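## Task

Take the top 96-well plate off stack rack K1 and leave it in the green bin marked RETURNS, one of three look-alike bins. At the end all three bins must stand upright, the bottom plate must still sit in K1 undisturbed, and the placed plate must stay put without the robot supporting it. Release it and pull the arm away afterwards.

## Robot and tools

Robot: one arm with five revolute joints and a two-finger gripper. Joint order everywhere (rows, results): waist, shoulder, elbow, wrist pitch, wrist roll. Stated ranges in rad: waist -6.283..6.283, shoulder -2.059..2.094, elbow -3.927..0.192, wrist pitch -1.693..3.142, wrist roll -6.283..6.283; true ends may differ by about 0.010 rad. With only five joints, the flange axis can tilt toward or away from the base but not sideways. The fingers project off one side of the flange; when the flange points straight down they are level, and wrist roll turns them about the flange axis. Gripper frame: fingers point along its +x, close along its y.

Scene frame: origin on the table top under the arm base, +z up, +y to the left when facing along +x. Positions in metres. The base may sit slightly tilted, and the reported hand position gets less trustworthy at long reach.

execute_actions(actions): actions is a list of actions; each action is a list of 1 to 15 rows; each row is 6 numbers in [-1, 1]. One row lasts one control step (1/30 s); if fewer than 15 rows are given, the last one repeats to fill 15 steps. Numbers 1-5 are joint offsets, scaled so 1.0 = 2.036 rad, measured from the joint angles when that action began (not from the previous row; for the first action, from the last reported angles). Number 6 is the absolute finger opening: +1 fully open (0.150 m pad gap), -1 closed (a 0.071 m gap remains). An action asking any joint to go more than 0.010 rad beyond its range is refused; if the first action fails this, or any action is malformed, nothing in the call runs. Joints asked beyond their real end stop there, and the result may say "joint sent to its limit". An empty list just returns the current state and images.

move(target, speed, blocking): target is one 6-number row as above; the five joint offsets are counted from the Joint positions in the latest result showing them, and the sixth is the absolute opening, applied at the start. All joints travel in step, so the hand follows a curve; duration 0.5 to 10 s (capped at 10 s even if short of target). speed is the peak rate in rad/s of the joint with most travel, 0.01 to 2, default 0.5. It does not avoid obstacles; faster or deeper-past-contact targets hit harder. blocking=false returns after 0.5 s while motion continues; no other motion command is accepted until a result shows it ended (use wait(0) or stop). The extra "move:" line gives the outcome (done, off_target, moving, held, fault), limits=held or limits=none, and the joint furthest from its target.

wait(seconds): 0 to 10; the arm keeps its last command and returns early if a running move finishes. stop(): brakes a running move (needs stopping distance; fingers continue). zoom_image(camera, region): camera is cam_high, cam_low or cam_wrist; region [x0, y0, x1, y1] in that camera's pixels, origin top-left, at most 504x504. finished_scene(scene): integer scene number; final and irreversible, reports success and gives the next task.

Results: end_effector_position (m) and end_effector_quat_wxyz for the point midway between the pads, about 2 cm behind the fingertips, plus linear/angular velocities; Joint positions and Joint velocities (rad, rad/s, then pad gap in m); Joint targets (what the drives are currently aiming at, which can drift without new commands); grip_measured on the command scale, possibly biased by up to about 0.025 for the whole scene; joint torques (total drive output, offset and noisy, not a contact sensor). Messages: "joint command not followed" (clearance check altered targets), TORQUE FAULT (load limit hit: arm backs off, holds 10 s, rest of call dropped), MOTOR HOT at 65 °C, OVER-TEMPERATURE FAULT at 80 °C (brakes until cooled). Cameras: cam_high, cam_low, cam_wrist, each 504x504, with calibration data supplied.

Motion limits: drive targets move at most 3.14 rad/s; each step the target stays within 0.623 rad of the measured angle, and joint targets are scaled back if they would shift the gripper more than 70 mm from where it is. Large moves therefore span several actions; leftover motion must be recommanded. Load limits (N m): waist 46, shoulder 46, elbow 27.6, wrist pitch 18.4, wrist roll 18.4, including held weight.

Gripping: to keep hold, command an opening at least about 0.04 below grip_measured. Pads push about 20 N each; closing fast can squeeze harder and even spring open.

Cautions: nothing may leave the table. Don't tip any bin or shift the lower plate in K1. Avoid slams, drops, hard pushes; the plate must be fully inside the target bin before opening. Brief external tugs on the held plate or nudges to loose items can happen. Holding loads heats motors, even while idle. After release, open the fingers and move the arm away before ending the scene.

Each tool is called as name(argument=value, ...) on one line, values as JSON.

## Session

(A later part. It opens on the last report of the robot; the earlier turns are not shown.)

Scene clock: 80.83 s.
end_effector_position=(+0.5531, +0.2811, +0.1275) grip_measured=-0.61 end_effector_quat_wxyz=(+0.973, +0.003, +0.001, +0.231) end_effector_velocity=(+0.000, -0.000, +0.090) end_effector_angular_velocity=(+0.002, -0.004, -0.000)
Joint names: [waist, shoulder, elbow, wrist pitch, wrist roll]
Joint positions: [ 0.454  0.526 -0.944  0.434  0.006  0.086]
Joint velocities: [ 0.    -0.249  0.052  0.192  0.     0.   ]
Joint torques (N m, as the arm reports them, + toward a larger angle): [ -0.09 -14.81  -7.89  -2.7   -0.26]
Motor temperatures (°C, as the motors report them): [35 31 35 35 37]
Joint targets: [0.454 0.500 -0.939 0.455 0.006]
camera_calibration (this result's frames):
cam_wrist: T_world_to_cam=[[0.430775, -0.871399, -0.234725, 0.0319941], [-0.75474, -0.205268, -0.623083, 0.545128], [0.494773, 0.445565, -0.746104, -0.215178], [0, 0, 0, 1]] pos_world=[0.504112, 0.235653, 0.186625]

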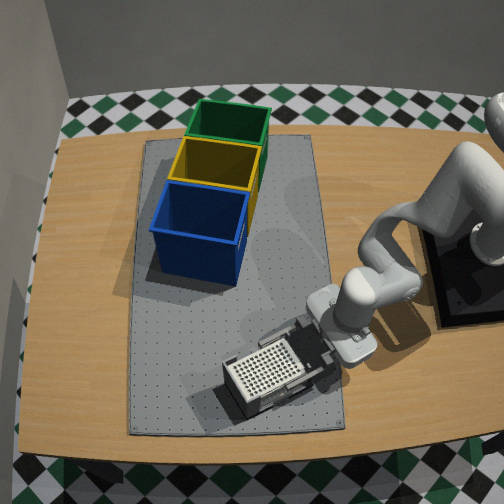

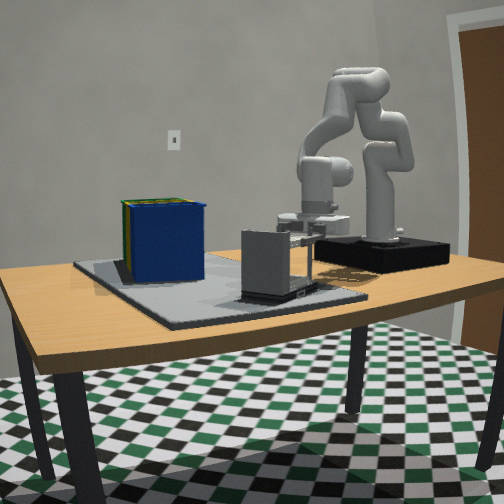

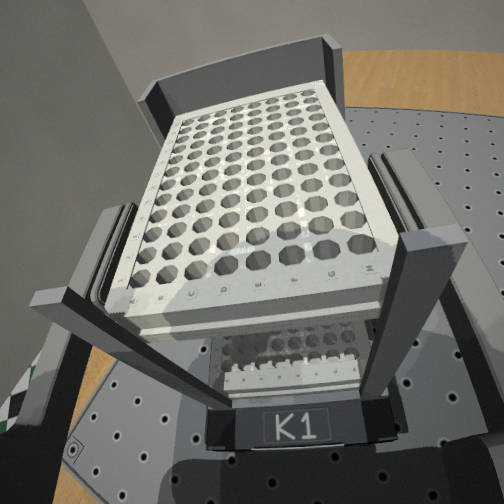

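move(target=[0.0003, -0.07134, 0.00948, 0.06186, 0, -0.75], speed=0.4)

Scene clock: 90.80 s.
end_effector_position=(+0.5522, +0.2807, +0.1808) grip_measured=-0.61 end_effector_quat_wxyz=(+0.973, +0.003, +0.001, +0.231) end_effector_velocity=(+0.001, +0.000, +0.002) end_effector_angular_velocity=(+0.001, -0.002, +0.000)
Joint names: [waist, shoulder, elbow, wrist pitch, wrist roll]
Joint positions: [ 0.455  0.381 -0.925  0.56   0.006  0.086]
Joint velocities: [ 0.    -0.003 -0.001  0.001 -0.     0.   ]
Joint torques (N m, as the arm reports them, + toward a larger angle): [ -0.3  -15.39  -7.83  -2.02  -0.13]
Motor temperatures (°C, as the motors report them): [35 31 35 35 37]
Joint targets: [0.455 0.381 -0.925 0.560 0.006]
move: done; limits=none; farthest joint: the waist, 0.000 radians from its target (0.000 radians at the start)
camera_calibration (this result's frames):
cam_wrist: T_world_to_cam=[[0.431227, -0.871179, -0.234711, 0.0442201], [-0.754814, -0.205832, -0.622807, 0.577802], [0.494265, 0.445735, -0.746339, -0.174494], [0, 0, 0, 1]] pos_world=[0.503311, 0.235232, 0.240006]

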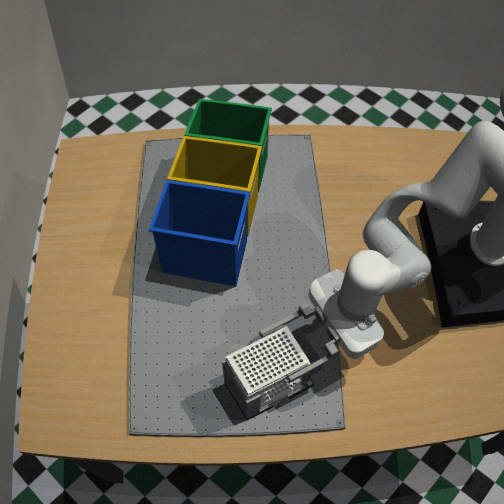

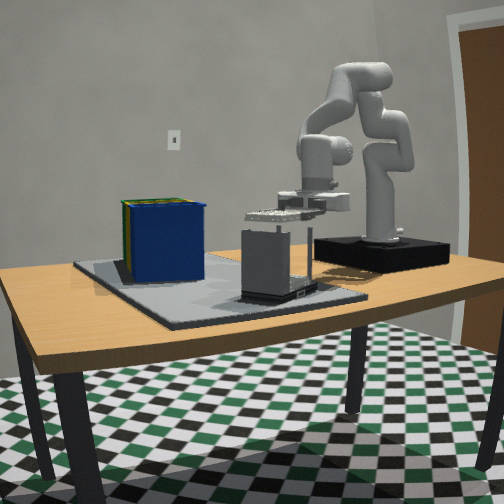

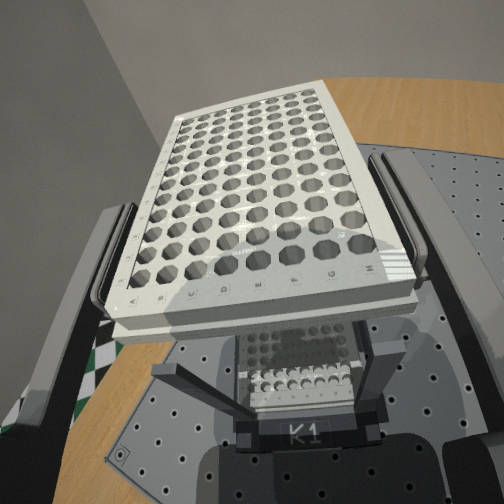

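move(target=[-0.4353, 0.1377, -0.3373, -0.5768, 1.0, -0.75], speed=1.3)

Scene clock: 94.70 s.
end_effector_position=(+0.5727, -0.4013, +0.3944) grip_measured=-0.61 end_effector_quat_wxyz=(-0.233, -0.518, +0.481, +0.668) end_effector_velocity=(-0.001, -0.002, +0.001) end_effector_angular_velocity=(+0.000, -0.004, -0.003)
Joint names: [waist, shoulder, elbow, wrist pitch, wrist roll]
Joint positions: [-0.431  0.661 -1.612 -0.614  2.041  0.086]
Joint velocities: [-0.003  0.001 -0.002 -0.002  0.002 -0.   ]
Joint torques (N m, as the arm reports them, + toward a larger angle): [  0.62 -19.95  -9.83  -1.63  -0.57]
Motor temperatures (°C, as the motors report them): [35 31 36 35 37]
Joint targets: [-0.431 0.661 -1.612 -0.614 2.042]
move: done; limits=none; farthest joint: the waist, 0.000 radians from its target (0.886 radians at the start)
camera_calibration (this result's frames):
cam_wrist: T_world_to_cam=[[0.39331, 0.33171, -0.857482, 0.241363], [0.815516, 0.304795, 0.491969, -0.548196], [0.424547, -0.892787, -0.150636, -0.453377], [0, 0, 0, 1]] pos_world=[0.544612, -0.317744, 0.408365]

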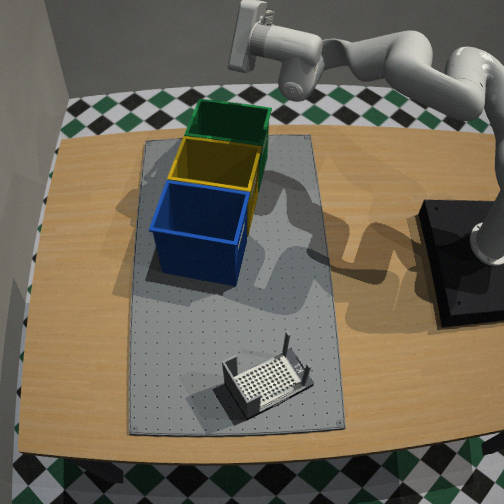

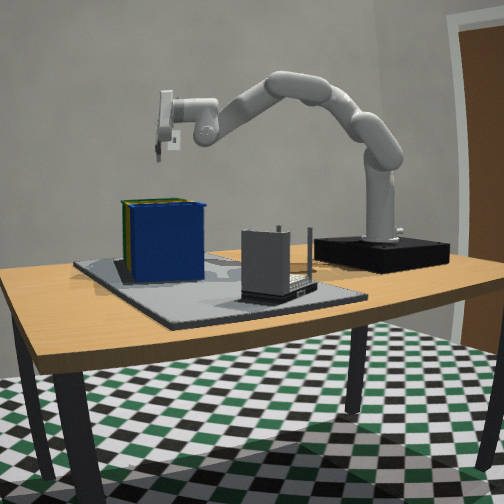

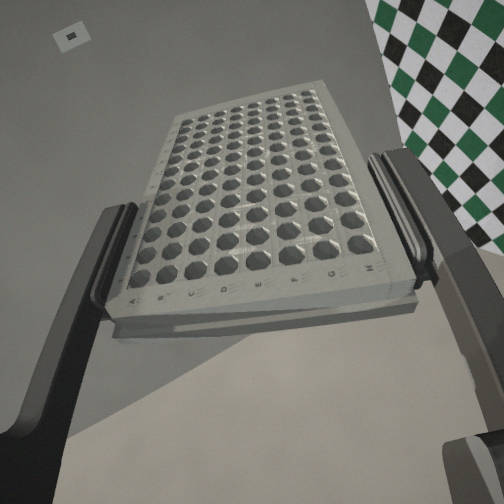

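move(target=[0, 0, 0, 0, 0.5329, -0.75], speed=1.3)

Scene clock: 96.77 s.
end_effector_position=(+0.6253, -0.2809, +0.3153) grip_measured=-0.62 end_effector_quat_wxyz=(-0.145, +0.692, -0.145, -0.693) end_effector_velocity=(+0.000, +0.001, -0.000) end_effector_angular_velocity=(+0.003, -0.002, +0.000)
Joint names: [waist, shoulder, elbow, wrist pitch, wrist roll]
Joint positions: [-0.431  0.661 -1.612 -0.614  3.126  0.086]
Joint velocities: [ 0.     0.     0.    -0.001  0.004  0.   ]
Joint torques (N m, as the arm reports them, + toward a larger angle): [  0.22 -20.02  -9.89  -1.69  -0.26]
Motor temperatures (°C, as the motors report them): [35 31 36 35 37]
Joint targets: [-0.431 0.661 -1.612 -0.614 3.126]
move: done; limits=none; farthest joint: the waist, 0.000 radians from its target (0.000 radians at the start)
camera_calibration (this result's frames):
cam_wrist: T_world_to_cam=[[0.599845, 0.800083, 0.00724063, -0.157239], [0.511436, -0.390366, 0.765538, -0.680274], [0.615321, -0.455501, -0.64335, -0.221268], [0, 0, 0, 1]] pos_world=[0.578386, -0.240539, 0.379561]

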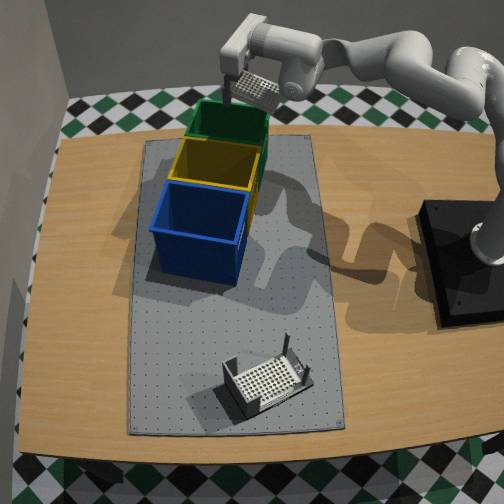

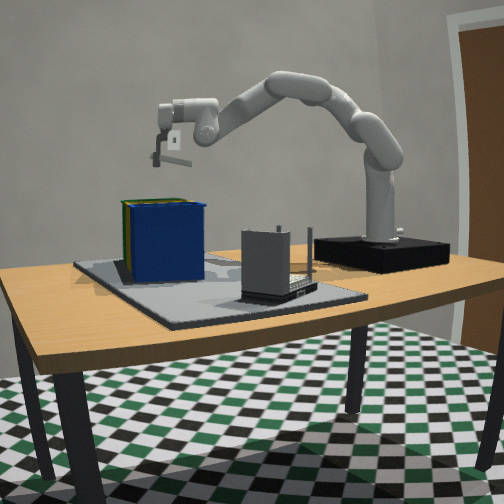

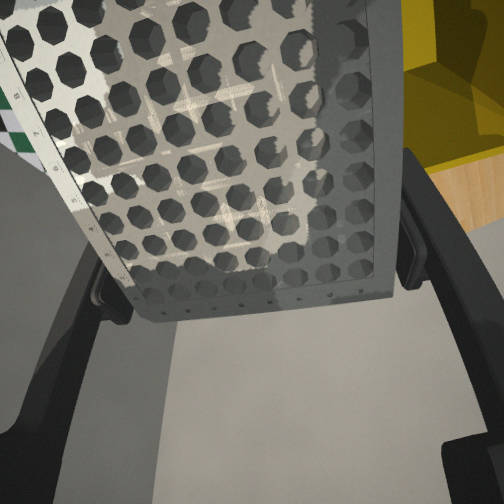

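zoom_image(camera="cam_low", region=[110, 90, 240, 220])

zoom_image(camera="cam_high", region=[170, 5, 330, 165])

Region (110, 90, 240, 220) of cam_low's 504x504 image, scaled by 3.877, with more detail than that image has.

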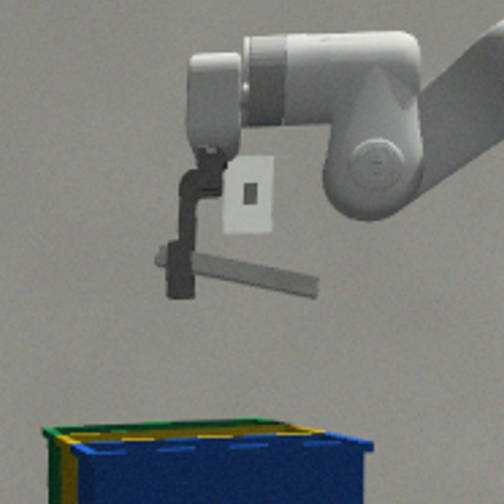

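Region (170, 5, 330, 165) of cam_high's 504x504 image, scaled by 3.150, with more detail than that image has.

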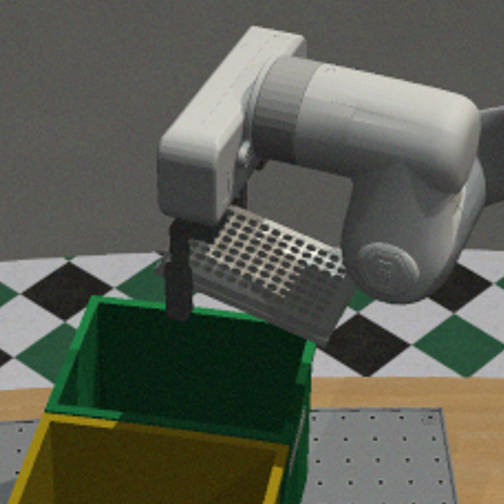

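wait(seconds=0)

zoom_image(camera="cam_low", region=[130, 90, 230, 190])

Scene clock: 103.63 s.
end_effector_position=(+0.6253, -0.2809, +0.3153) grip_measured=-0.62 end_effector_quat_wxyz=(-0.145, +0.692, -0.145, -0.693) end_effector_velocity=(-0.000, -0.000, -0.000) end_effector_angular_velocity=(-0.001, +0.001, -0.000)
Joint names: [waist, shoulder, elbow, wrist pitch, wrist roll]
Joint positions: [-0.431  0.661 -1.612 -0.614  3.126  0.086]
Joint velocities: [-0.    -0.     0.001  0.    -0.001  0.   ]
Joint torques (N m, as the arm reports them, + toward a larger angle): [  0.53 -20.22  -9.88  -1.64  -0.32]
Motor temperatures (°C, as the motors report them): [35 31 36 35 37]
Joint targets: [-0.431 0.661 -1.612 -0.614 3.126]
camera_calibration (this result's frames):
cam_wrist: T_world_to_cam=[[0.599838, 0.800086, 0.00750745, -0.157363], [0.511357, -0.390555, 0.765494, -0.680255], [0.615393, -0.455333, -0.6434, -0.221244], [0, 0, 0, 1]] pos_world=[0.578397, -0.240513, 0.379564]

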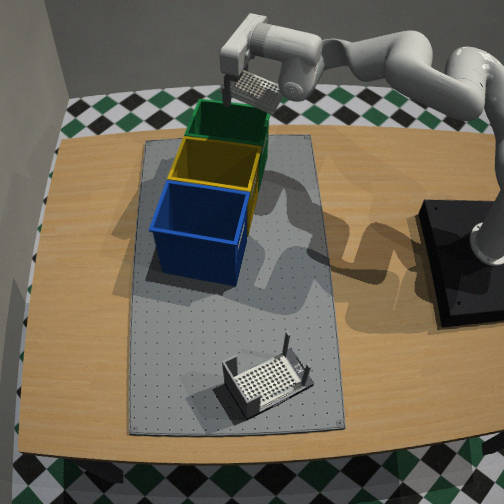

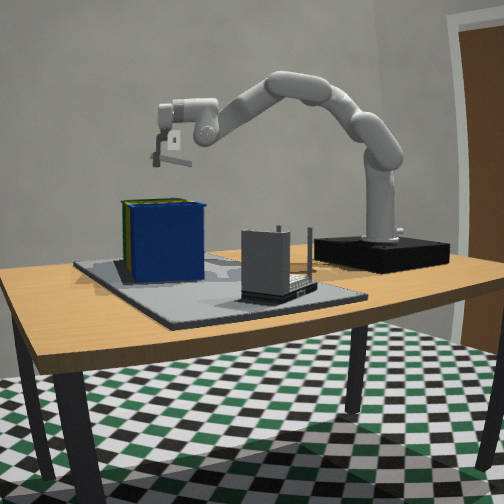

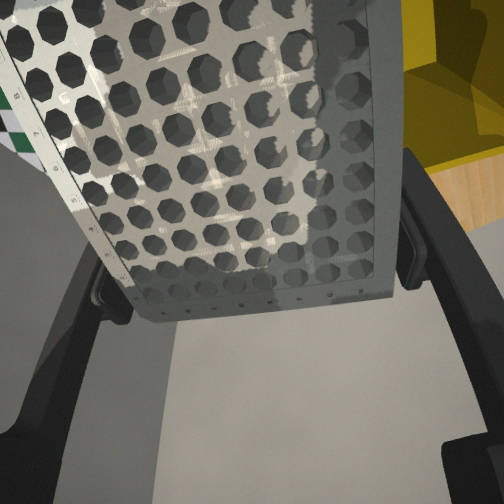

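Region (130, 90, 230, 190) of cam_low's 504x504 image, scaled by 5.040, with more detail than that image has.

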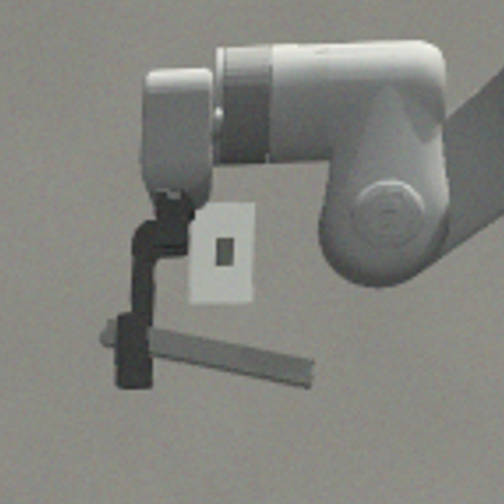

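zoom_image(camera="cam_high", region=[175, 90, 285, 160])

zoom_image(camera="cam_high", region=[140, 170, 260, 260])

Region (175, 90, 285, 160) of cam_high's 504x504 image, scaled by 4.582, with more detail than that image has; it fills the top 321 rows of this view, and the rest is white.

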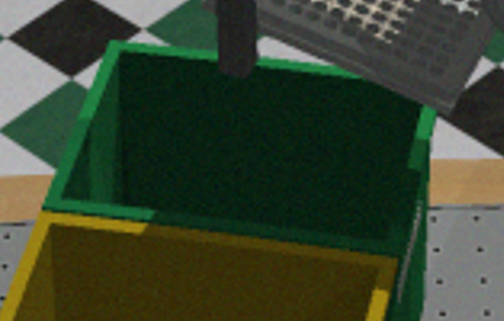

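Region (140, 170, 260, 260) of cam_high's 504x504 image, scaled by 4.200, with more detail than that image has; it fills the top 378 rows of this view, and the rest is white.

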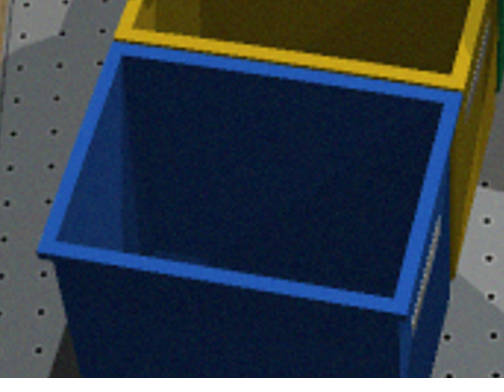

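move(target=[0.0487, 0.1178, -0.0901, 0.0667, 0, -0.75], speed=0.5)

zoom_image(camera="cam_low", region=[110, 120, 230, 230])

zoom_image(camera="cam_high", region=[160, 50, 320, 200])

Scene clock: 124.07 s.
end_effector_position=(+0.6646, -0.2207, +0.2152) grip_measured=-0.62 end_effector_quat_wxyz=(+0.120, -0.629, +0.098, +0.762) end_effector_velocity=(-0.000, +0.001, -0.002) end_effector_angular_velocity=(+0.001, +0.004, +0.002)
Joint names: [waist, shoulder, elbow, wrist pitch, wrist roll]
Joint positions: [-0.332  0.901 -1.795 -0.479  3.126  0.086]
Joint velocities: [ 0.001  0.004 -0.001  0.001 -0.001  0.   ]
Joint torques (N m, as the arm reports them, + toward a larger angle): [  0.59 -21.78  -9.74  -1.88  -0.28]
Motor temperatures (°C, as the motors report them): [35 31 36 35 37]
Joint targets: [-0.332 0.901 -1.795 -0.479 3.126]
move: done; limits=none; farthest joint: the waist, 0.000 radians from its target (0.099 radians at the start)
camera_calibration (this result's frames):
cam_wrist: T_world_to_cam=[[0.512715, 0.857802, -0.0360349, -0.148287], [0.675467, -0.377113, 0.633664, -0.677898], [0.529969, -0.34923, -0.772769, -0.174328], [0, 0, 0, 1]] pos_world=[0.626315, -0.189324, 0.289501]

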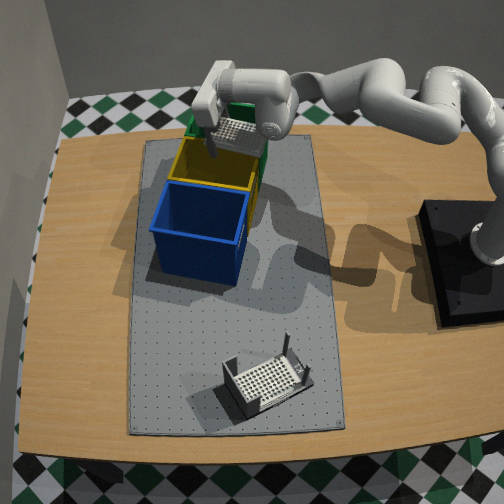

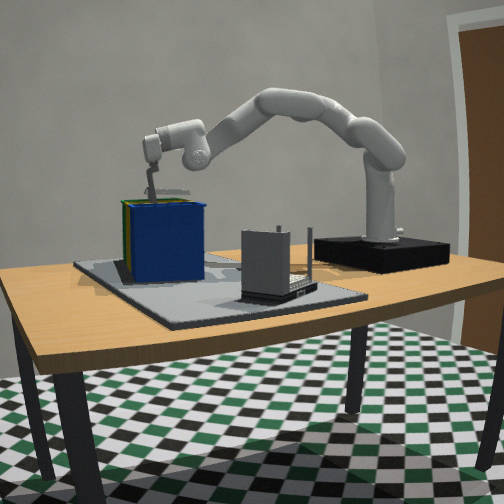

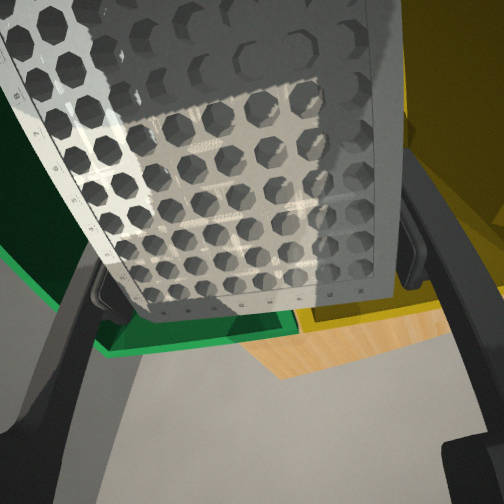

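Region (110, 120, 230, 230) of cam_low's 504x504 image, scaled by 4.200, with more detail than that image has; it fills the top 462 rows of this view, and the rest is white.

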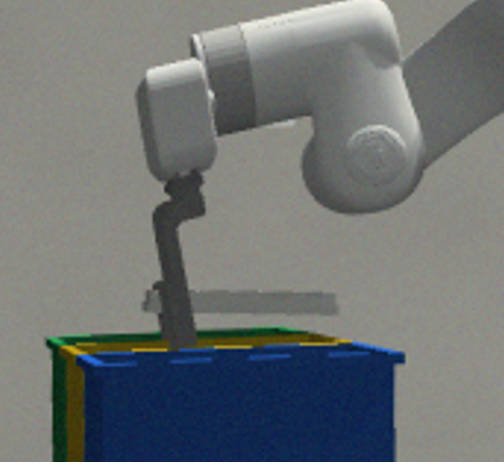

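Region (160, 50, 320, 200) of cam_high's 504x504 image, scaled by 3.150, with more detail than that image has; it fills the top 472 rows of this view, and the rest is white.

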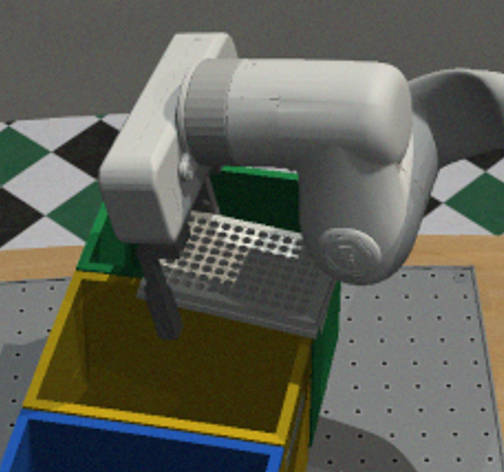

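zoom_image(camera="cam_wrist", region=[60, 260, 360, 380])

zoom_image(camera="cam_wrist", region=[250, 280, 350, 350])

zoom_image(camera="cam_wrist", region=[0, 220, 160, 370])

Region (60, 260, 360, 380) of cam_wrist's 504x504 image, scaled by 1.680, with more detail than that image has; it fills the top 202 rows of this view, and the rest is white.

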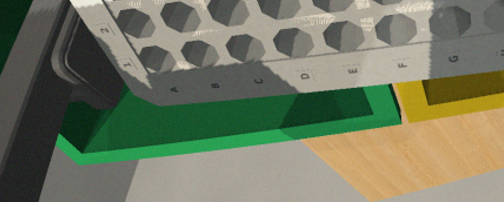

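Region (250, 280, 350, 350) of cam_wrist's 504x504 image, scaled by 5.040, with more detail than that image has; it fills the top 353 rows of this view, and the rest is white.

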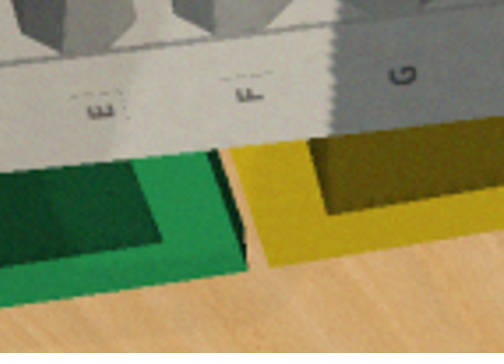

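Region (0, 220, 160, 370) of cam_wrist's 504x504 image, scaled by 3.150, with more detail than that image has; it fills the top 472 rows of this view, and the rest is white.

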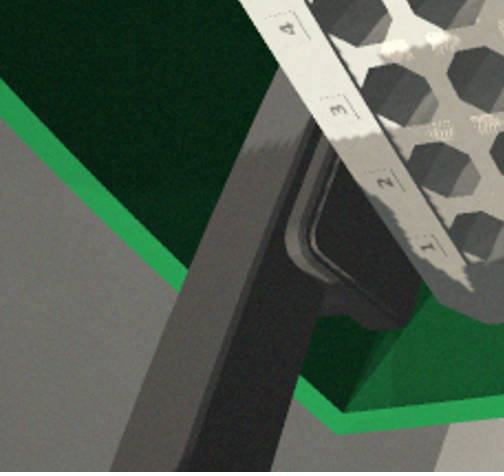

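zoom_image(camera="cam_low", region=[115, 175, 215, 215])

Region (115, 175, 215, 215) of cam_low's 504x504 image, scaled by 5.040, with more detail than that image has; it fills the top 202 rows of this view, and the rest is white.

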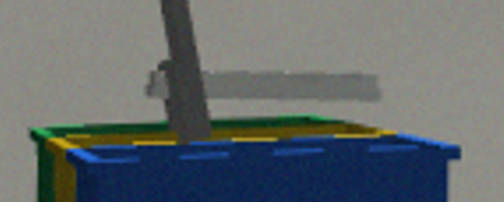

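move(target=[0, 0.01734, -0.0129, 0.01029, 0, -0.75], speed=0.1)

zoom_image(camera="cam_low", region=[115, 175, 215, 215])

zoom_image(camera="cam_high", region=[180, 90, 300, 200])

zoom_image(camera="cam_wrist", region=[60, 260, 360, 420])

Scene clock: 130.33 s.
end_effector_position=(+0.6649, -0.2206, +0.1997) grip_measured=-0.62 end_effector_quat_wxyz=(+0.121, -0.617, +0.096, +0.771) end_effector_velocity=(-0.000, -0.000, -0.001) end_effector_angular_velocity=(+0.002, +0.002, -0.000)
Joint names: [waist, shoulder, elbow, wrist pitch, wrist roll]
Joint positions: [-0.332  0.936 -1.821 -0.458  3.126  0.086]
Joint velocities: [-0.     0.003 -0.002  0.002  0.001  0.   ]
Joint torques (N m, as the arm reports them, + toward a larger angle): [  0.51 -21.97  -9.98  -2.    -0.34]
Motor temperatures (°C, as the motors report them): [35 31 36 35 37]
Joint targets: [-0.332 0.936 -1.821 -0.458 3.126]
move: done; limits=none; farthest joint: the shoulder, 0.001 radians from its target (0.035 radians at the start)
camera_calibration (this result's frames):
cam_wrist: T_world_to_cam=[[0.511214, 0.858398, -0.0425853, -0.146711], [0.693115, -0.382469, 0.610991, -0.676613], [0.508185, -0.341863, -0.790492, -0.166829], [0, 0, 0, 1]] pos_world=[0.628751, -0.189879, 0.275279]

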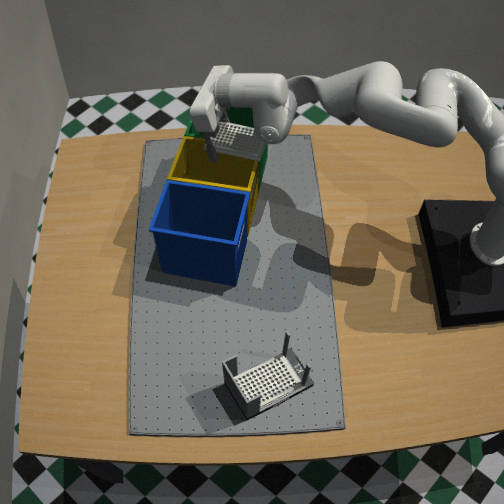

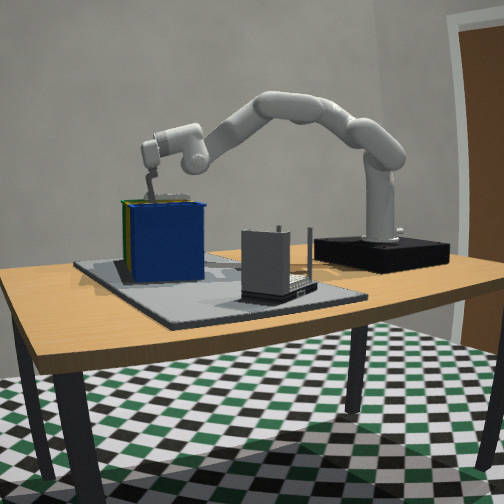

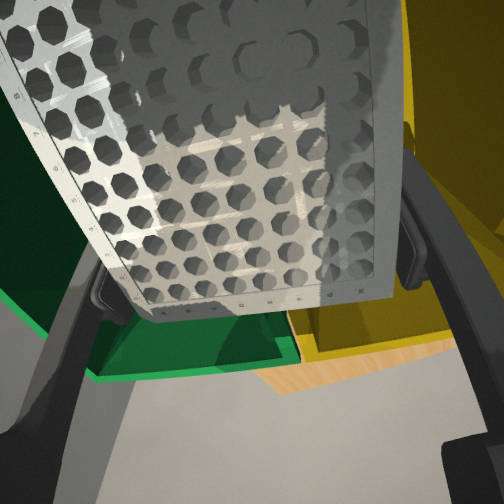

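Region (115, 175, 215, 215) of cam_low's 504x504 image, scaled by 5.040, with more detail than that image has; it fills the top 202 rows of this view, and the rest is white.

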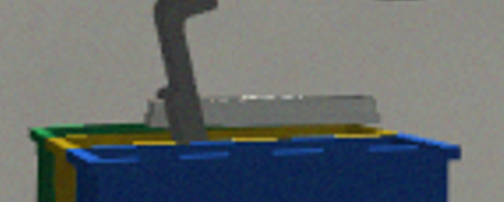

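Region (180, 90, 300, 200) of cam_high's 504x504 image, scaled by 4.200, with more detail than that image has; it fills the top 462 rows of this view, and the rest is white.

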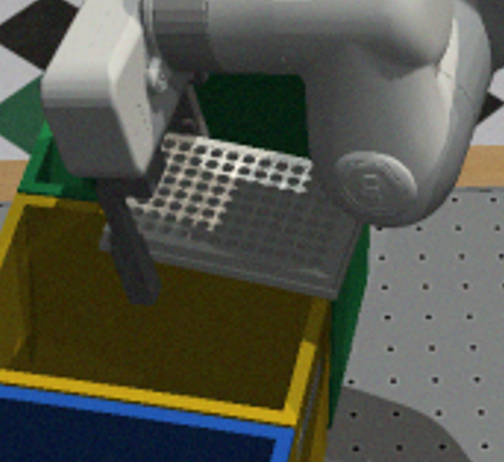

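Region (60, 260, 360, 420) of cam_wrist's 504x504 image, scaled by 1.680, with more detail than that image has; it fills the top 269 rows of this view, and the rest is white.

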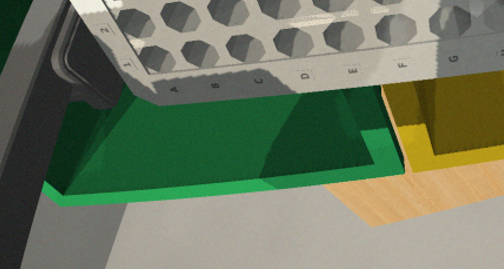

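move(target=[0, -0.01489, 0.03034, -0.01545, 0, -0.75], speed=0.15)

zoom_image(camera="cam_low", region=[130, 180, 210, 215])

zoom_image(camera="cam_high", region=[180, 90, 300, 200])

Scene clock: 133.47 s.
end_effector_position=(+0.6564, -0.2178, +0.1977) grip_measured=-0.62 end_effector_quat_wxyz=(+0.121, -0.617, +0.096, +0.771) end_effector_velocity=(-0.000, +0.000, +0.000) end_effector_angular_velocity=(-0.000, +0.001, +0.000)
Joint names: [waist, shoulder, elbow, wrist pitch, wrist roll]
Joint positions: [-0.332  0.905 -1.76  -0.489  3.126  0.086]
Joint velocities: [ 0.    -0.002  0.003 -0.    -0.001  0.   ]
Joint torques (N m, as the arm reports them, + toward a larger angle): [  0.29 -21.36  -9.55  -1.83  -0.19]
Motor temperatures (°C, as the motors report them): [35 32 36 35 37]
Joint targets: [-0.332 0.905 -1.759 -0.489 3.126]
move: done; limits=none; farthest joint: the waist, 0.000 radians from its target (0.000 radians at the start)
camera_calibration (this result's frames):
cam_wrist: T_world_to_cam=[[0.511217, 0.858397, -0.0425686, -0.144852], [0.693053, -0.382443, 0.611077, -0.668428], [0.508267, -0.341895, -0.790425, -0.163179], [0, 0, 0, 1]] pos_world=[0.620245, -0.187085, 0.273314]

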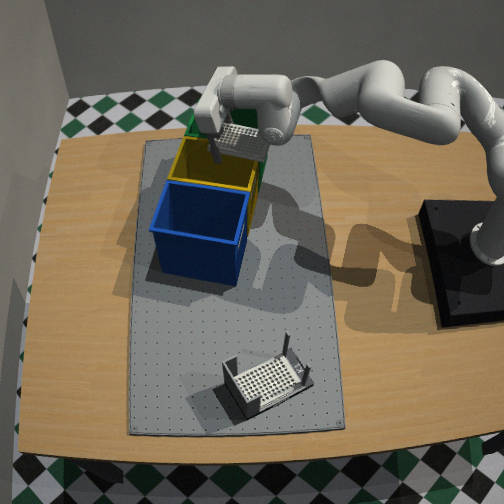

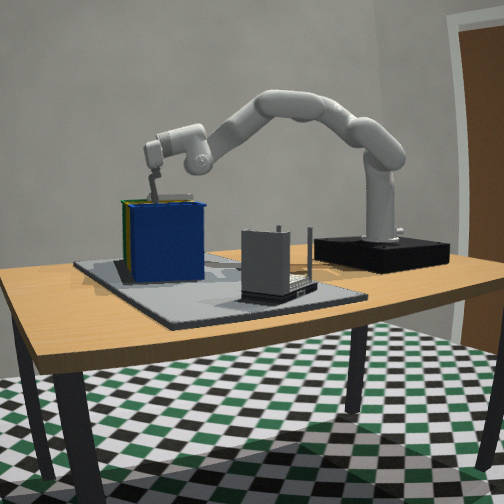

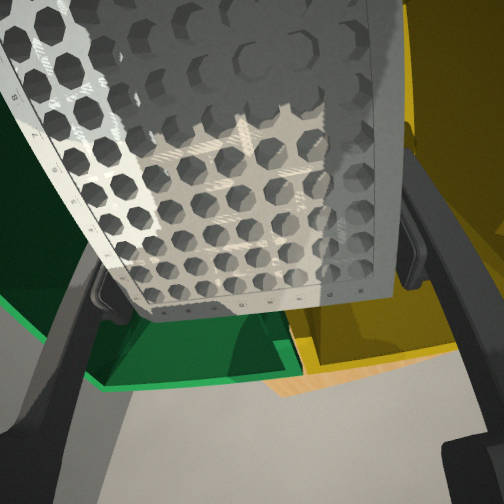

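Region (130, 180, 210, 215) of cam_low's 504x504 image, scaled by 6.300, with more detail than that image has; it fills the top 220 rows of this view, and the rest is white.

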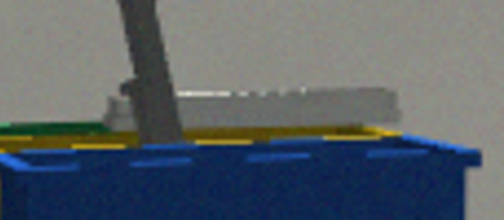

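Region (180, 90, 300, 200) of cam_high's 504x504 image, scaled by 4.200, with more detail than that image has; it fills the top 462 rows of this view, and the rest is white.

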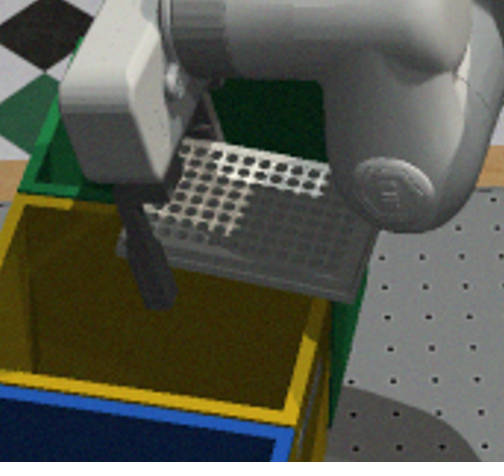

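execute_actions(actions=[[[0,0,0,0,0,-0.66],[0,0,0,0,0,-0.63],[0,0,0,0,0,-0.61],[0,0,0,0,0,-0.59],[0,0,0,0,0,-0.56],[0,0,0,0,0,-0.52],[0,0,0,0,0,-0.48],[0,0,0,0,0,-0.45]]])

move(target=[0, -0.08236, 0.17966, -0.20584, 0, -0.45], speed=0.7)

Scene clock: 136.50 s.
end_effector_position=(+0.6564, -0.2178, +0.1977) grip_measured=-0.45 end_effector_quat_wxyz=(+0.121, -0.617, +0.096, +0.771) end_effector_velocity=(+0.001, +0.000, +0.001) end_effector_angular_velocity=(-0.000, -0.002, +0.001)
Joint names: [waist, shoulder, elbow, wrist pitch, wrist roll]
Joint positions: [-0.332  0.905 -1.76  -0.489  3.126  0.093]
Joint velocities: [ 0.001 -0.    -0.001 -0.     0.     0.002]
Joint torques (N m, as the arm reports them, + toward a larger angle): [  0.41 -21.41  -9.63  -1.91  -0.26]
Motor temperatures (°C, as the motors report them): [35 32 36 35 37]
Joint targets: [-0.332 0.905 -1.760 -0.489 3.126]
camera_calibration (this result's frames):
cam_wrist: T_world_to_cam=[[0.511219, 0.858396, -0.0425673, -0.144853], [0.693081, -0.382464, 0.611032, -0.668415], [0.508227, -0.341874, -0.790461, -0.163157], [0, 0, 0, 1]] pos_world=[0.620238, -0.187082, 0.273288]

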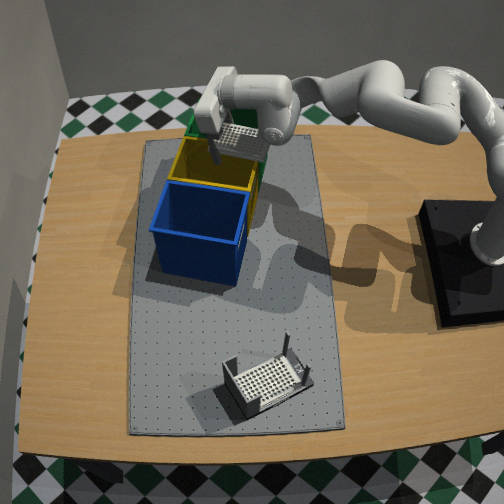

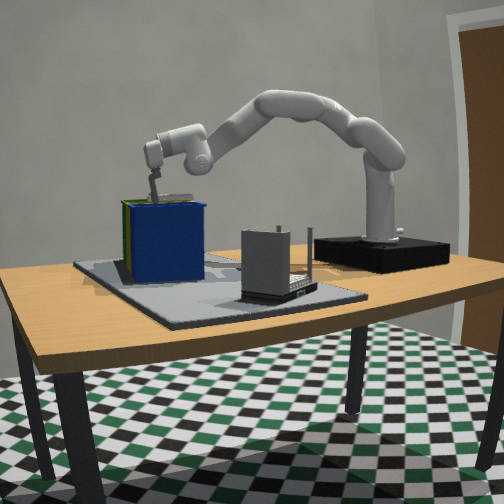

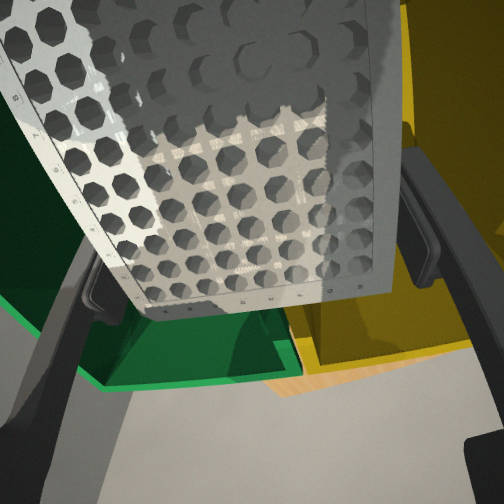

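Scene clock: 137.83 s.
end_effector_position=(+0.6134, -0.2040, +0.2110) grip_measured=-0.45 end_effector_quat_wxyz=(-0.111, +0.698, -0.111, -0.698) end_effector_velocity=(-0.000, +0.000, +0.001) end_effector_angular_velocity=(-0.001, -0.002, +0.000)
Joint names: [waist, shoulder, elbow, wrist pitch, wrist roll]
Joint positions: [-0.332  0.738 -1.394 -0.908  3.126  0.093]
Joint velocities: [ 0.    -0.002  0.002 -0.003 -0.     0.   ]
Joint torques (N m, as the arm reports them, + toward a larger angle): [  0.37 -19.25  -8.34  -1.52  -0.22]
Motor temperatures (°C, as the motors report them): [35 32 36 35 37]
Joint targets: [-0.332 0.738 -1.394 -0.908 3.126]
move: done; limits=none; farthest joint: the shoulder, 0.001 radians from its target (0.168 radians at the start)
camera_calibration (this result's frames):
cam_wrist: T_world_to_cam=[[0.517904, 0.855408, 0.00726335, -0.14934], [0.546615, -0.337454, 0.766379, -0.575282], [0.658018, -0.392941, -0.642347, -0.259674], [0, 0, 0, 1]] pos_world=[0.562672, -0.168421, 0.275168]

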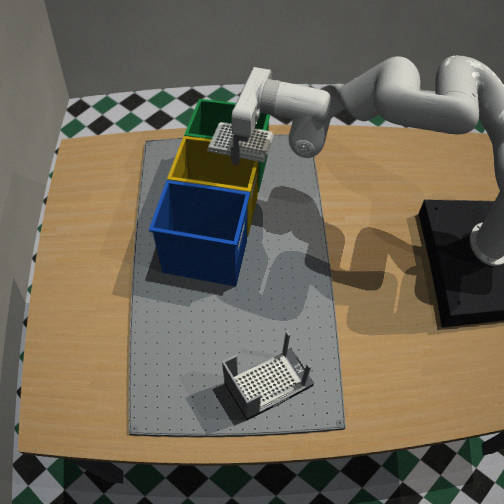

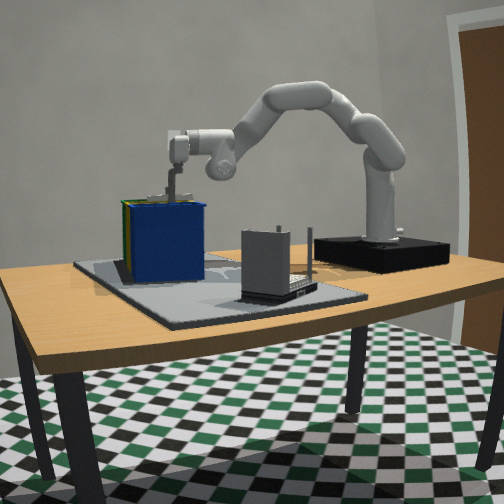

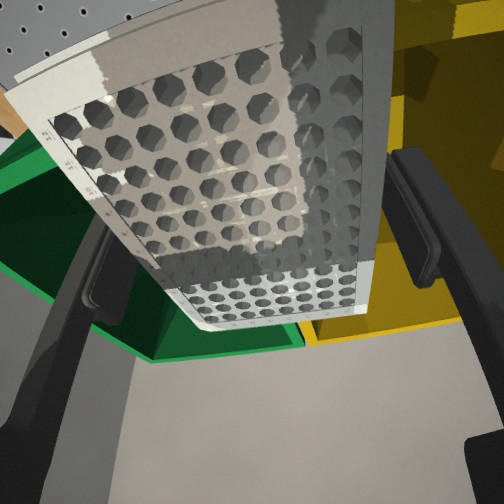

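execute_actions(actions=[])

Scene clock: 140.47 s.
end_effector_position=(+0.6134, -0.2040, +0.2110) grip_measured=-0.45 end_effector_quat_wxyz=(-0.111, +0.698, -0.111, -0.698) end_effector_velocity=(+0.000, +0.000, +0.000) end_effector_angular_velocity=(-0.002, +0.001, +0.001)
Joint names: [waist, shoulder, elbow, wrist pitch, wrist roll]
Joint positions: [-0.332  0.738 -1.394 -0.908  3.126  0.093]
Joint velocities: [ 0.001  0.    -0.001  0.001 -0.002  0.   ]
Joint torques (N m, as the arm reports them, + toward a larger angle): [  0.49 -18.96  -8.39  -1.68  -0.23]
Motor temperatures (°C, as the motors report them): [35 32 36 35 37]
Joint targets: [-0.332 0.738 -1.394 -0.908 3.126]
camera_calibration (this result's frames):
cam_wrist: T_world_to_cam=[[0.517904, 0.855408, 0.0072926, -0.149333], [0.546521, -0.337424, 0.76646, -0.575217], [0.658096, -0.392967, -0.642251, -0.259689], [0, 0, 0, 1]] pos_world=[0.562608, -0.168401, 0.275184]

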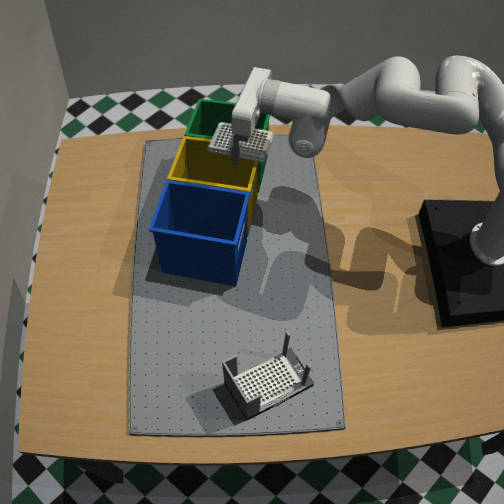

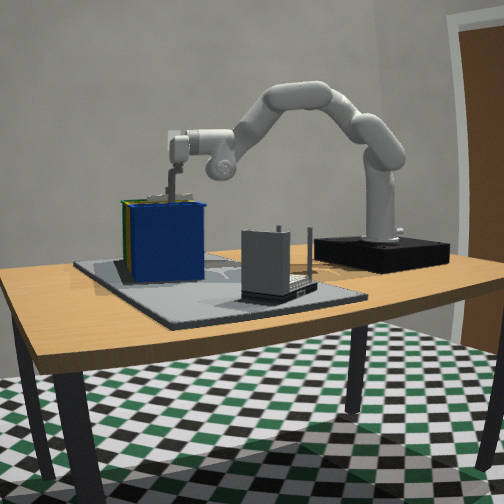

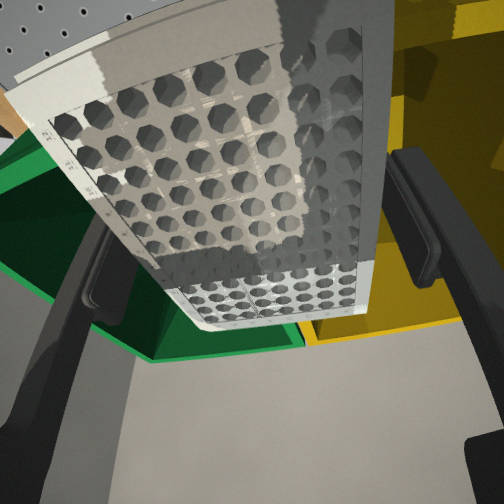

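zoom_image(camera="cam_high", region=[170, 80, 310, 200])

zoom_image(camera="cam_low", region=[110, 150, 230, 230])

Region (170, 80, 310, 200) of cam_high's 504x504 image, scaled by 3.600, with more detail than that image has; it fills the top 432 rows of this view, and the rest is white.

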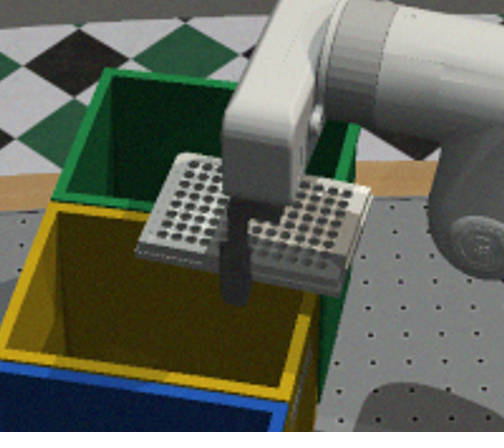

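Region (110, 150, 230, 230) of cam_low's 504x504 image, scaled by 4.200, with more detail than that image has.

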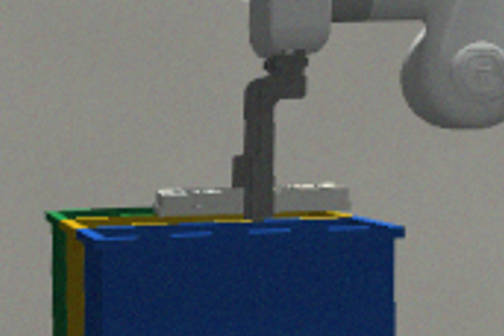

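execute_actions(actions=[[[0,0,0,0,0,-0.47],[0,0,0,0,0,-0.49],[0,0,0,0,0,-0.51],[0,0,0,0,0,-0.53],[0,0,0,0,0,-0.55],[0,0,0,0,0,-0.57],[0,0,0,0,0,-0.58],[0,0,0,0,0,-0.59],[0,0,0,0,0,-0.60],[0,0,0,0,0,-0.61],[0,0,0,0,0,-0.62],[0,0,0,0,0,-0.63],[0,0,0,0,0,-0.64],[0,0,0,0,0,-0.65],[0,0,0,0,0,-0.66]],[[0,0,0,0,0,-0.68],[0,0,0,0,0,-0.70],[0,0,0,0,0,-0.72],[0,0,0,0,0,-0.75]]])

Scene clock: 142.53 s.
end_effector_position=(+0.6134, -0.2040, +0.2110) grip_measured=-0.62 end_effector_quat_wxyz=(-0.111, +0.698, -0.111, -0.698) end_effector_velocity=(-0.000, +0.000, -0.001) end_effector_angular_velocity=(+0.001, +0.000, -0.000)
Joint names: [waist, shoulder, elbow, wrist pitch, wrist roll]
Joint positions: [-0.332  0.738 -1.394 -0.908  3.126  0.086]
Joint velocities: [-0.     0.001  0.    -0.     0.001 -0.   ]
Joint torques (N m, as the arm reports them, + toward a larger angle): [  0.52 -19.12  -8.39  -1.54  -0.34]
Motor temperatures (°C, as the motors report them): [35 32 36 35 37]
Joint targets: [-0.332 0.738 -1.394 -0.908 3.126]
camera_calibration (this result's frames):
cam_wrist: T_world_to_cam=[[0.517912, 0.855403, 0.00728554, -0.14933], [0.54652, -0.337424, 0.76646, -0.575217], [0.65809, -0.392977, -0.64225, -0.259689], [0, 0, 0, 1]] pos_world=[0.562606, -0.168407, 0.275184]

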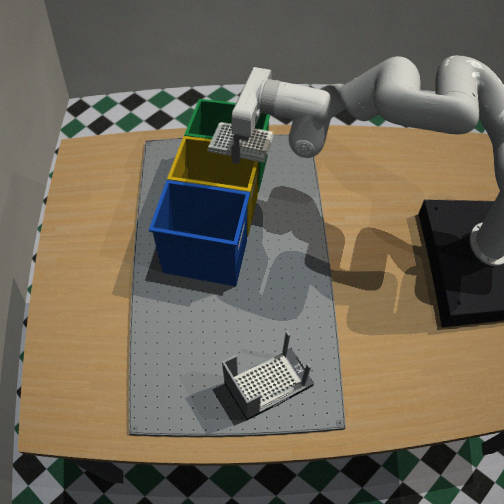

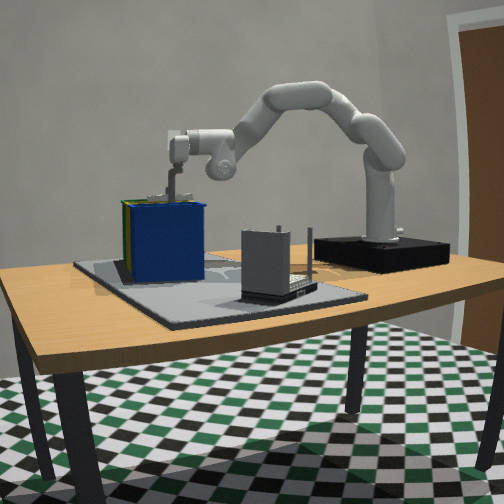

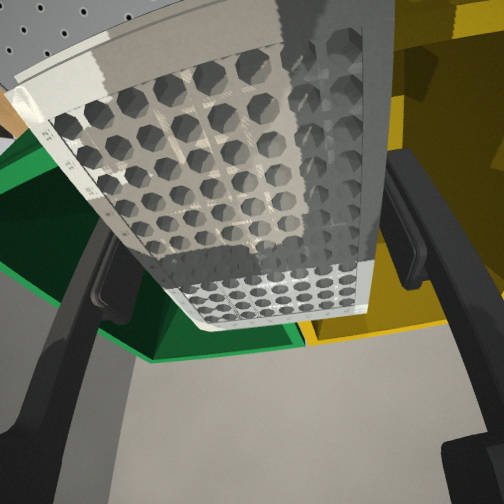

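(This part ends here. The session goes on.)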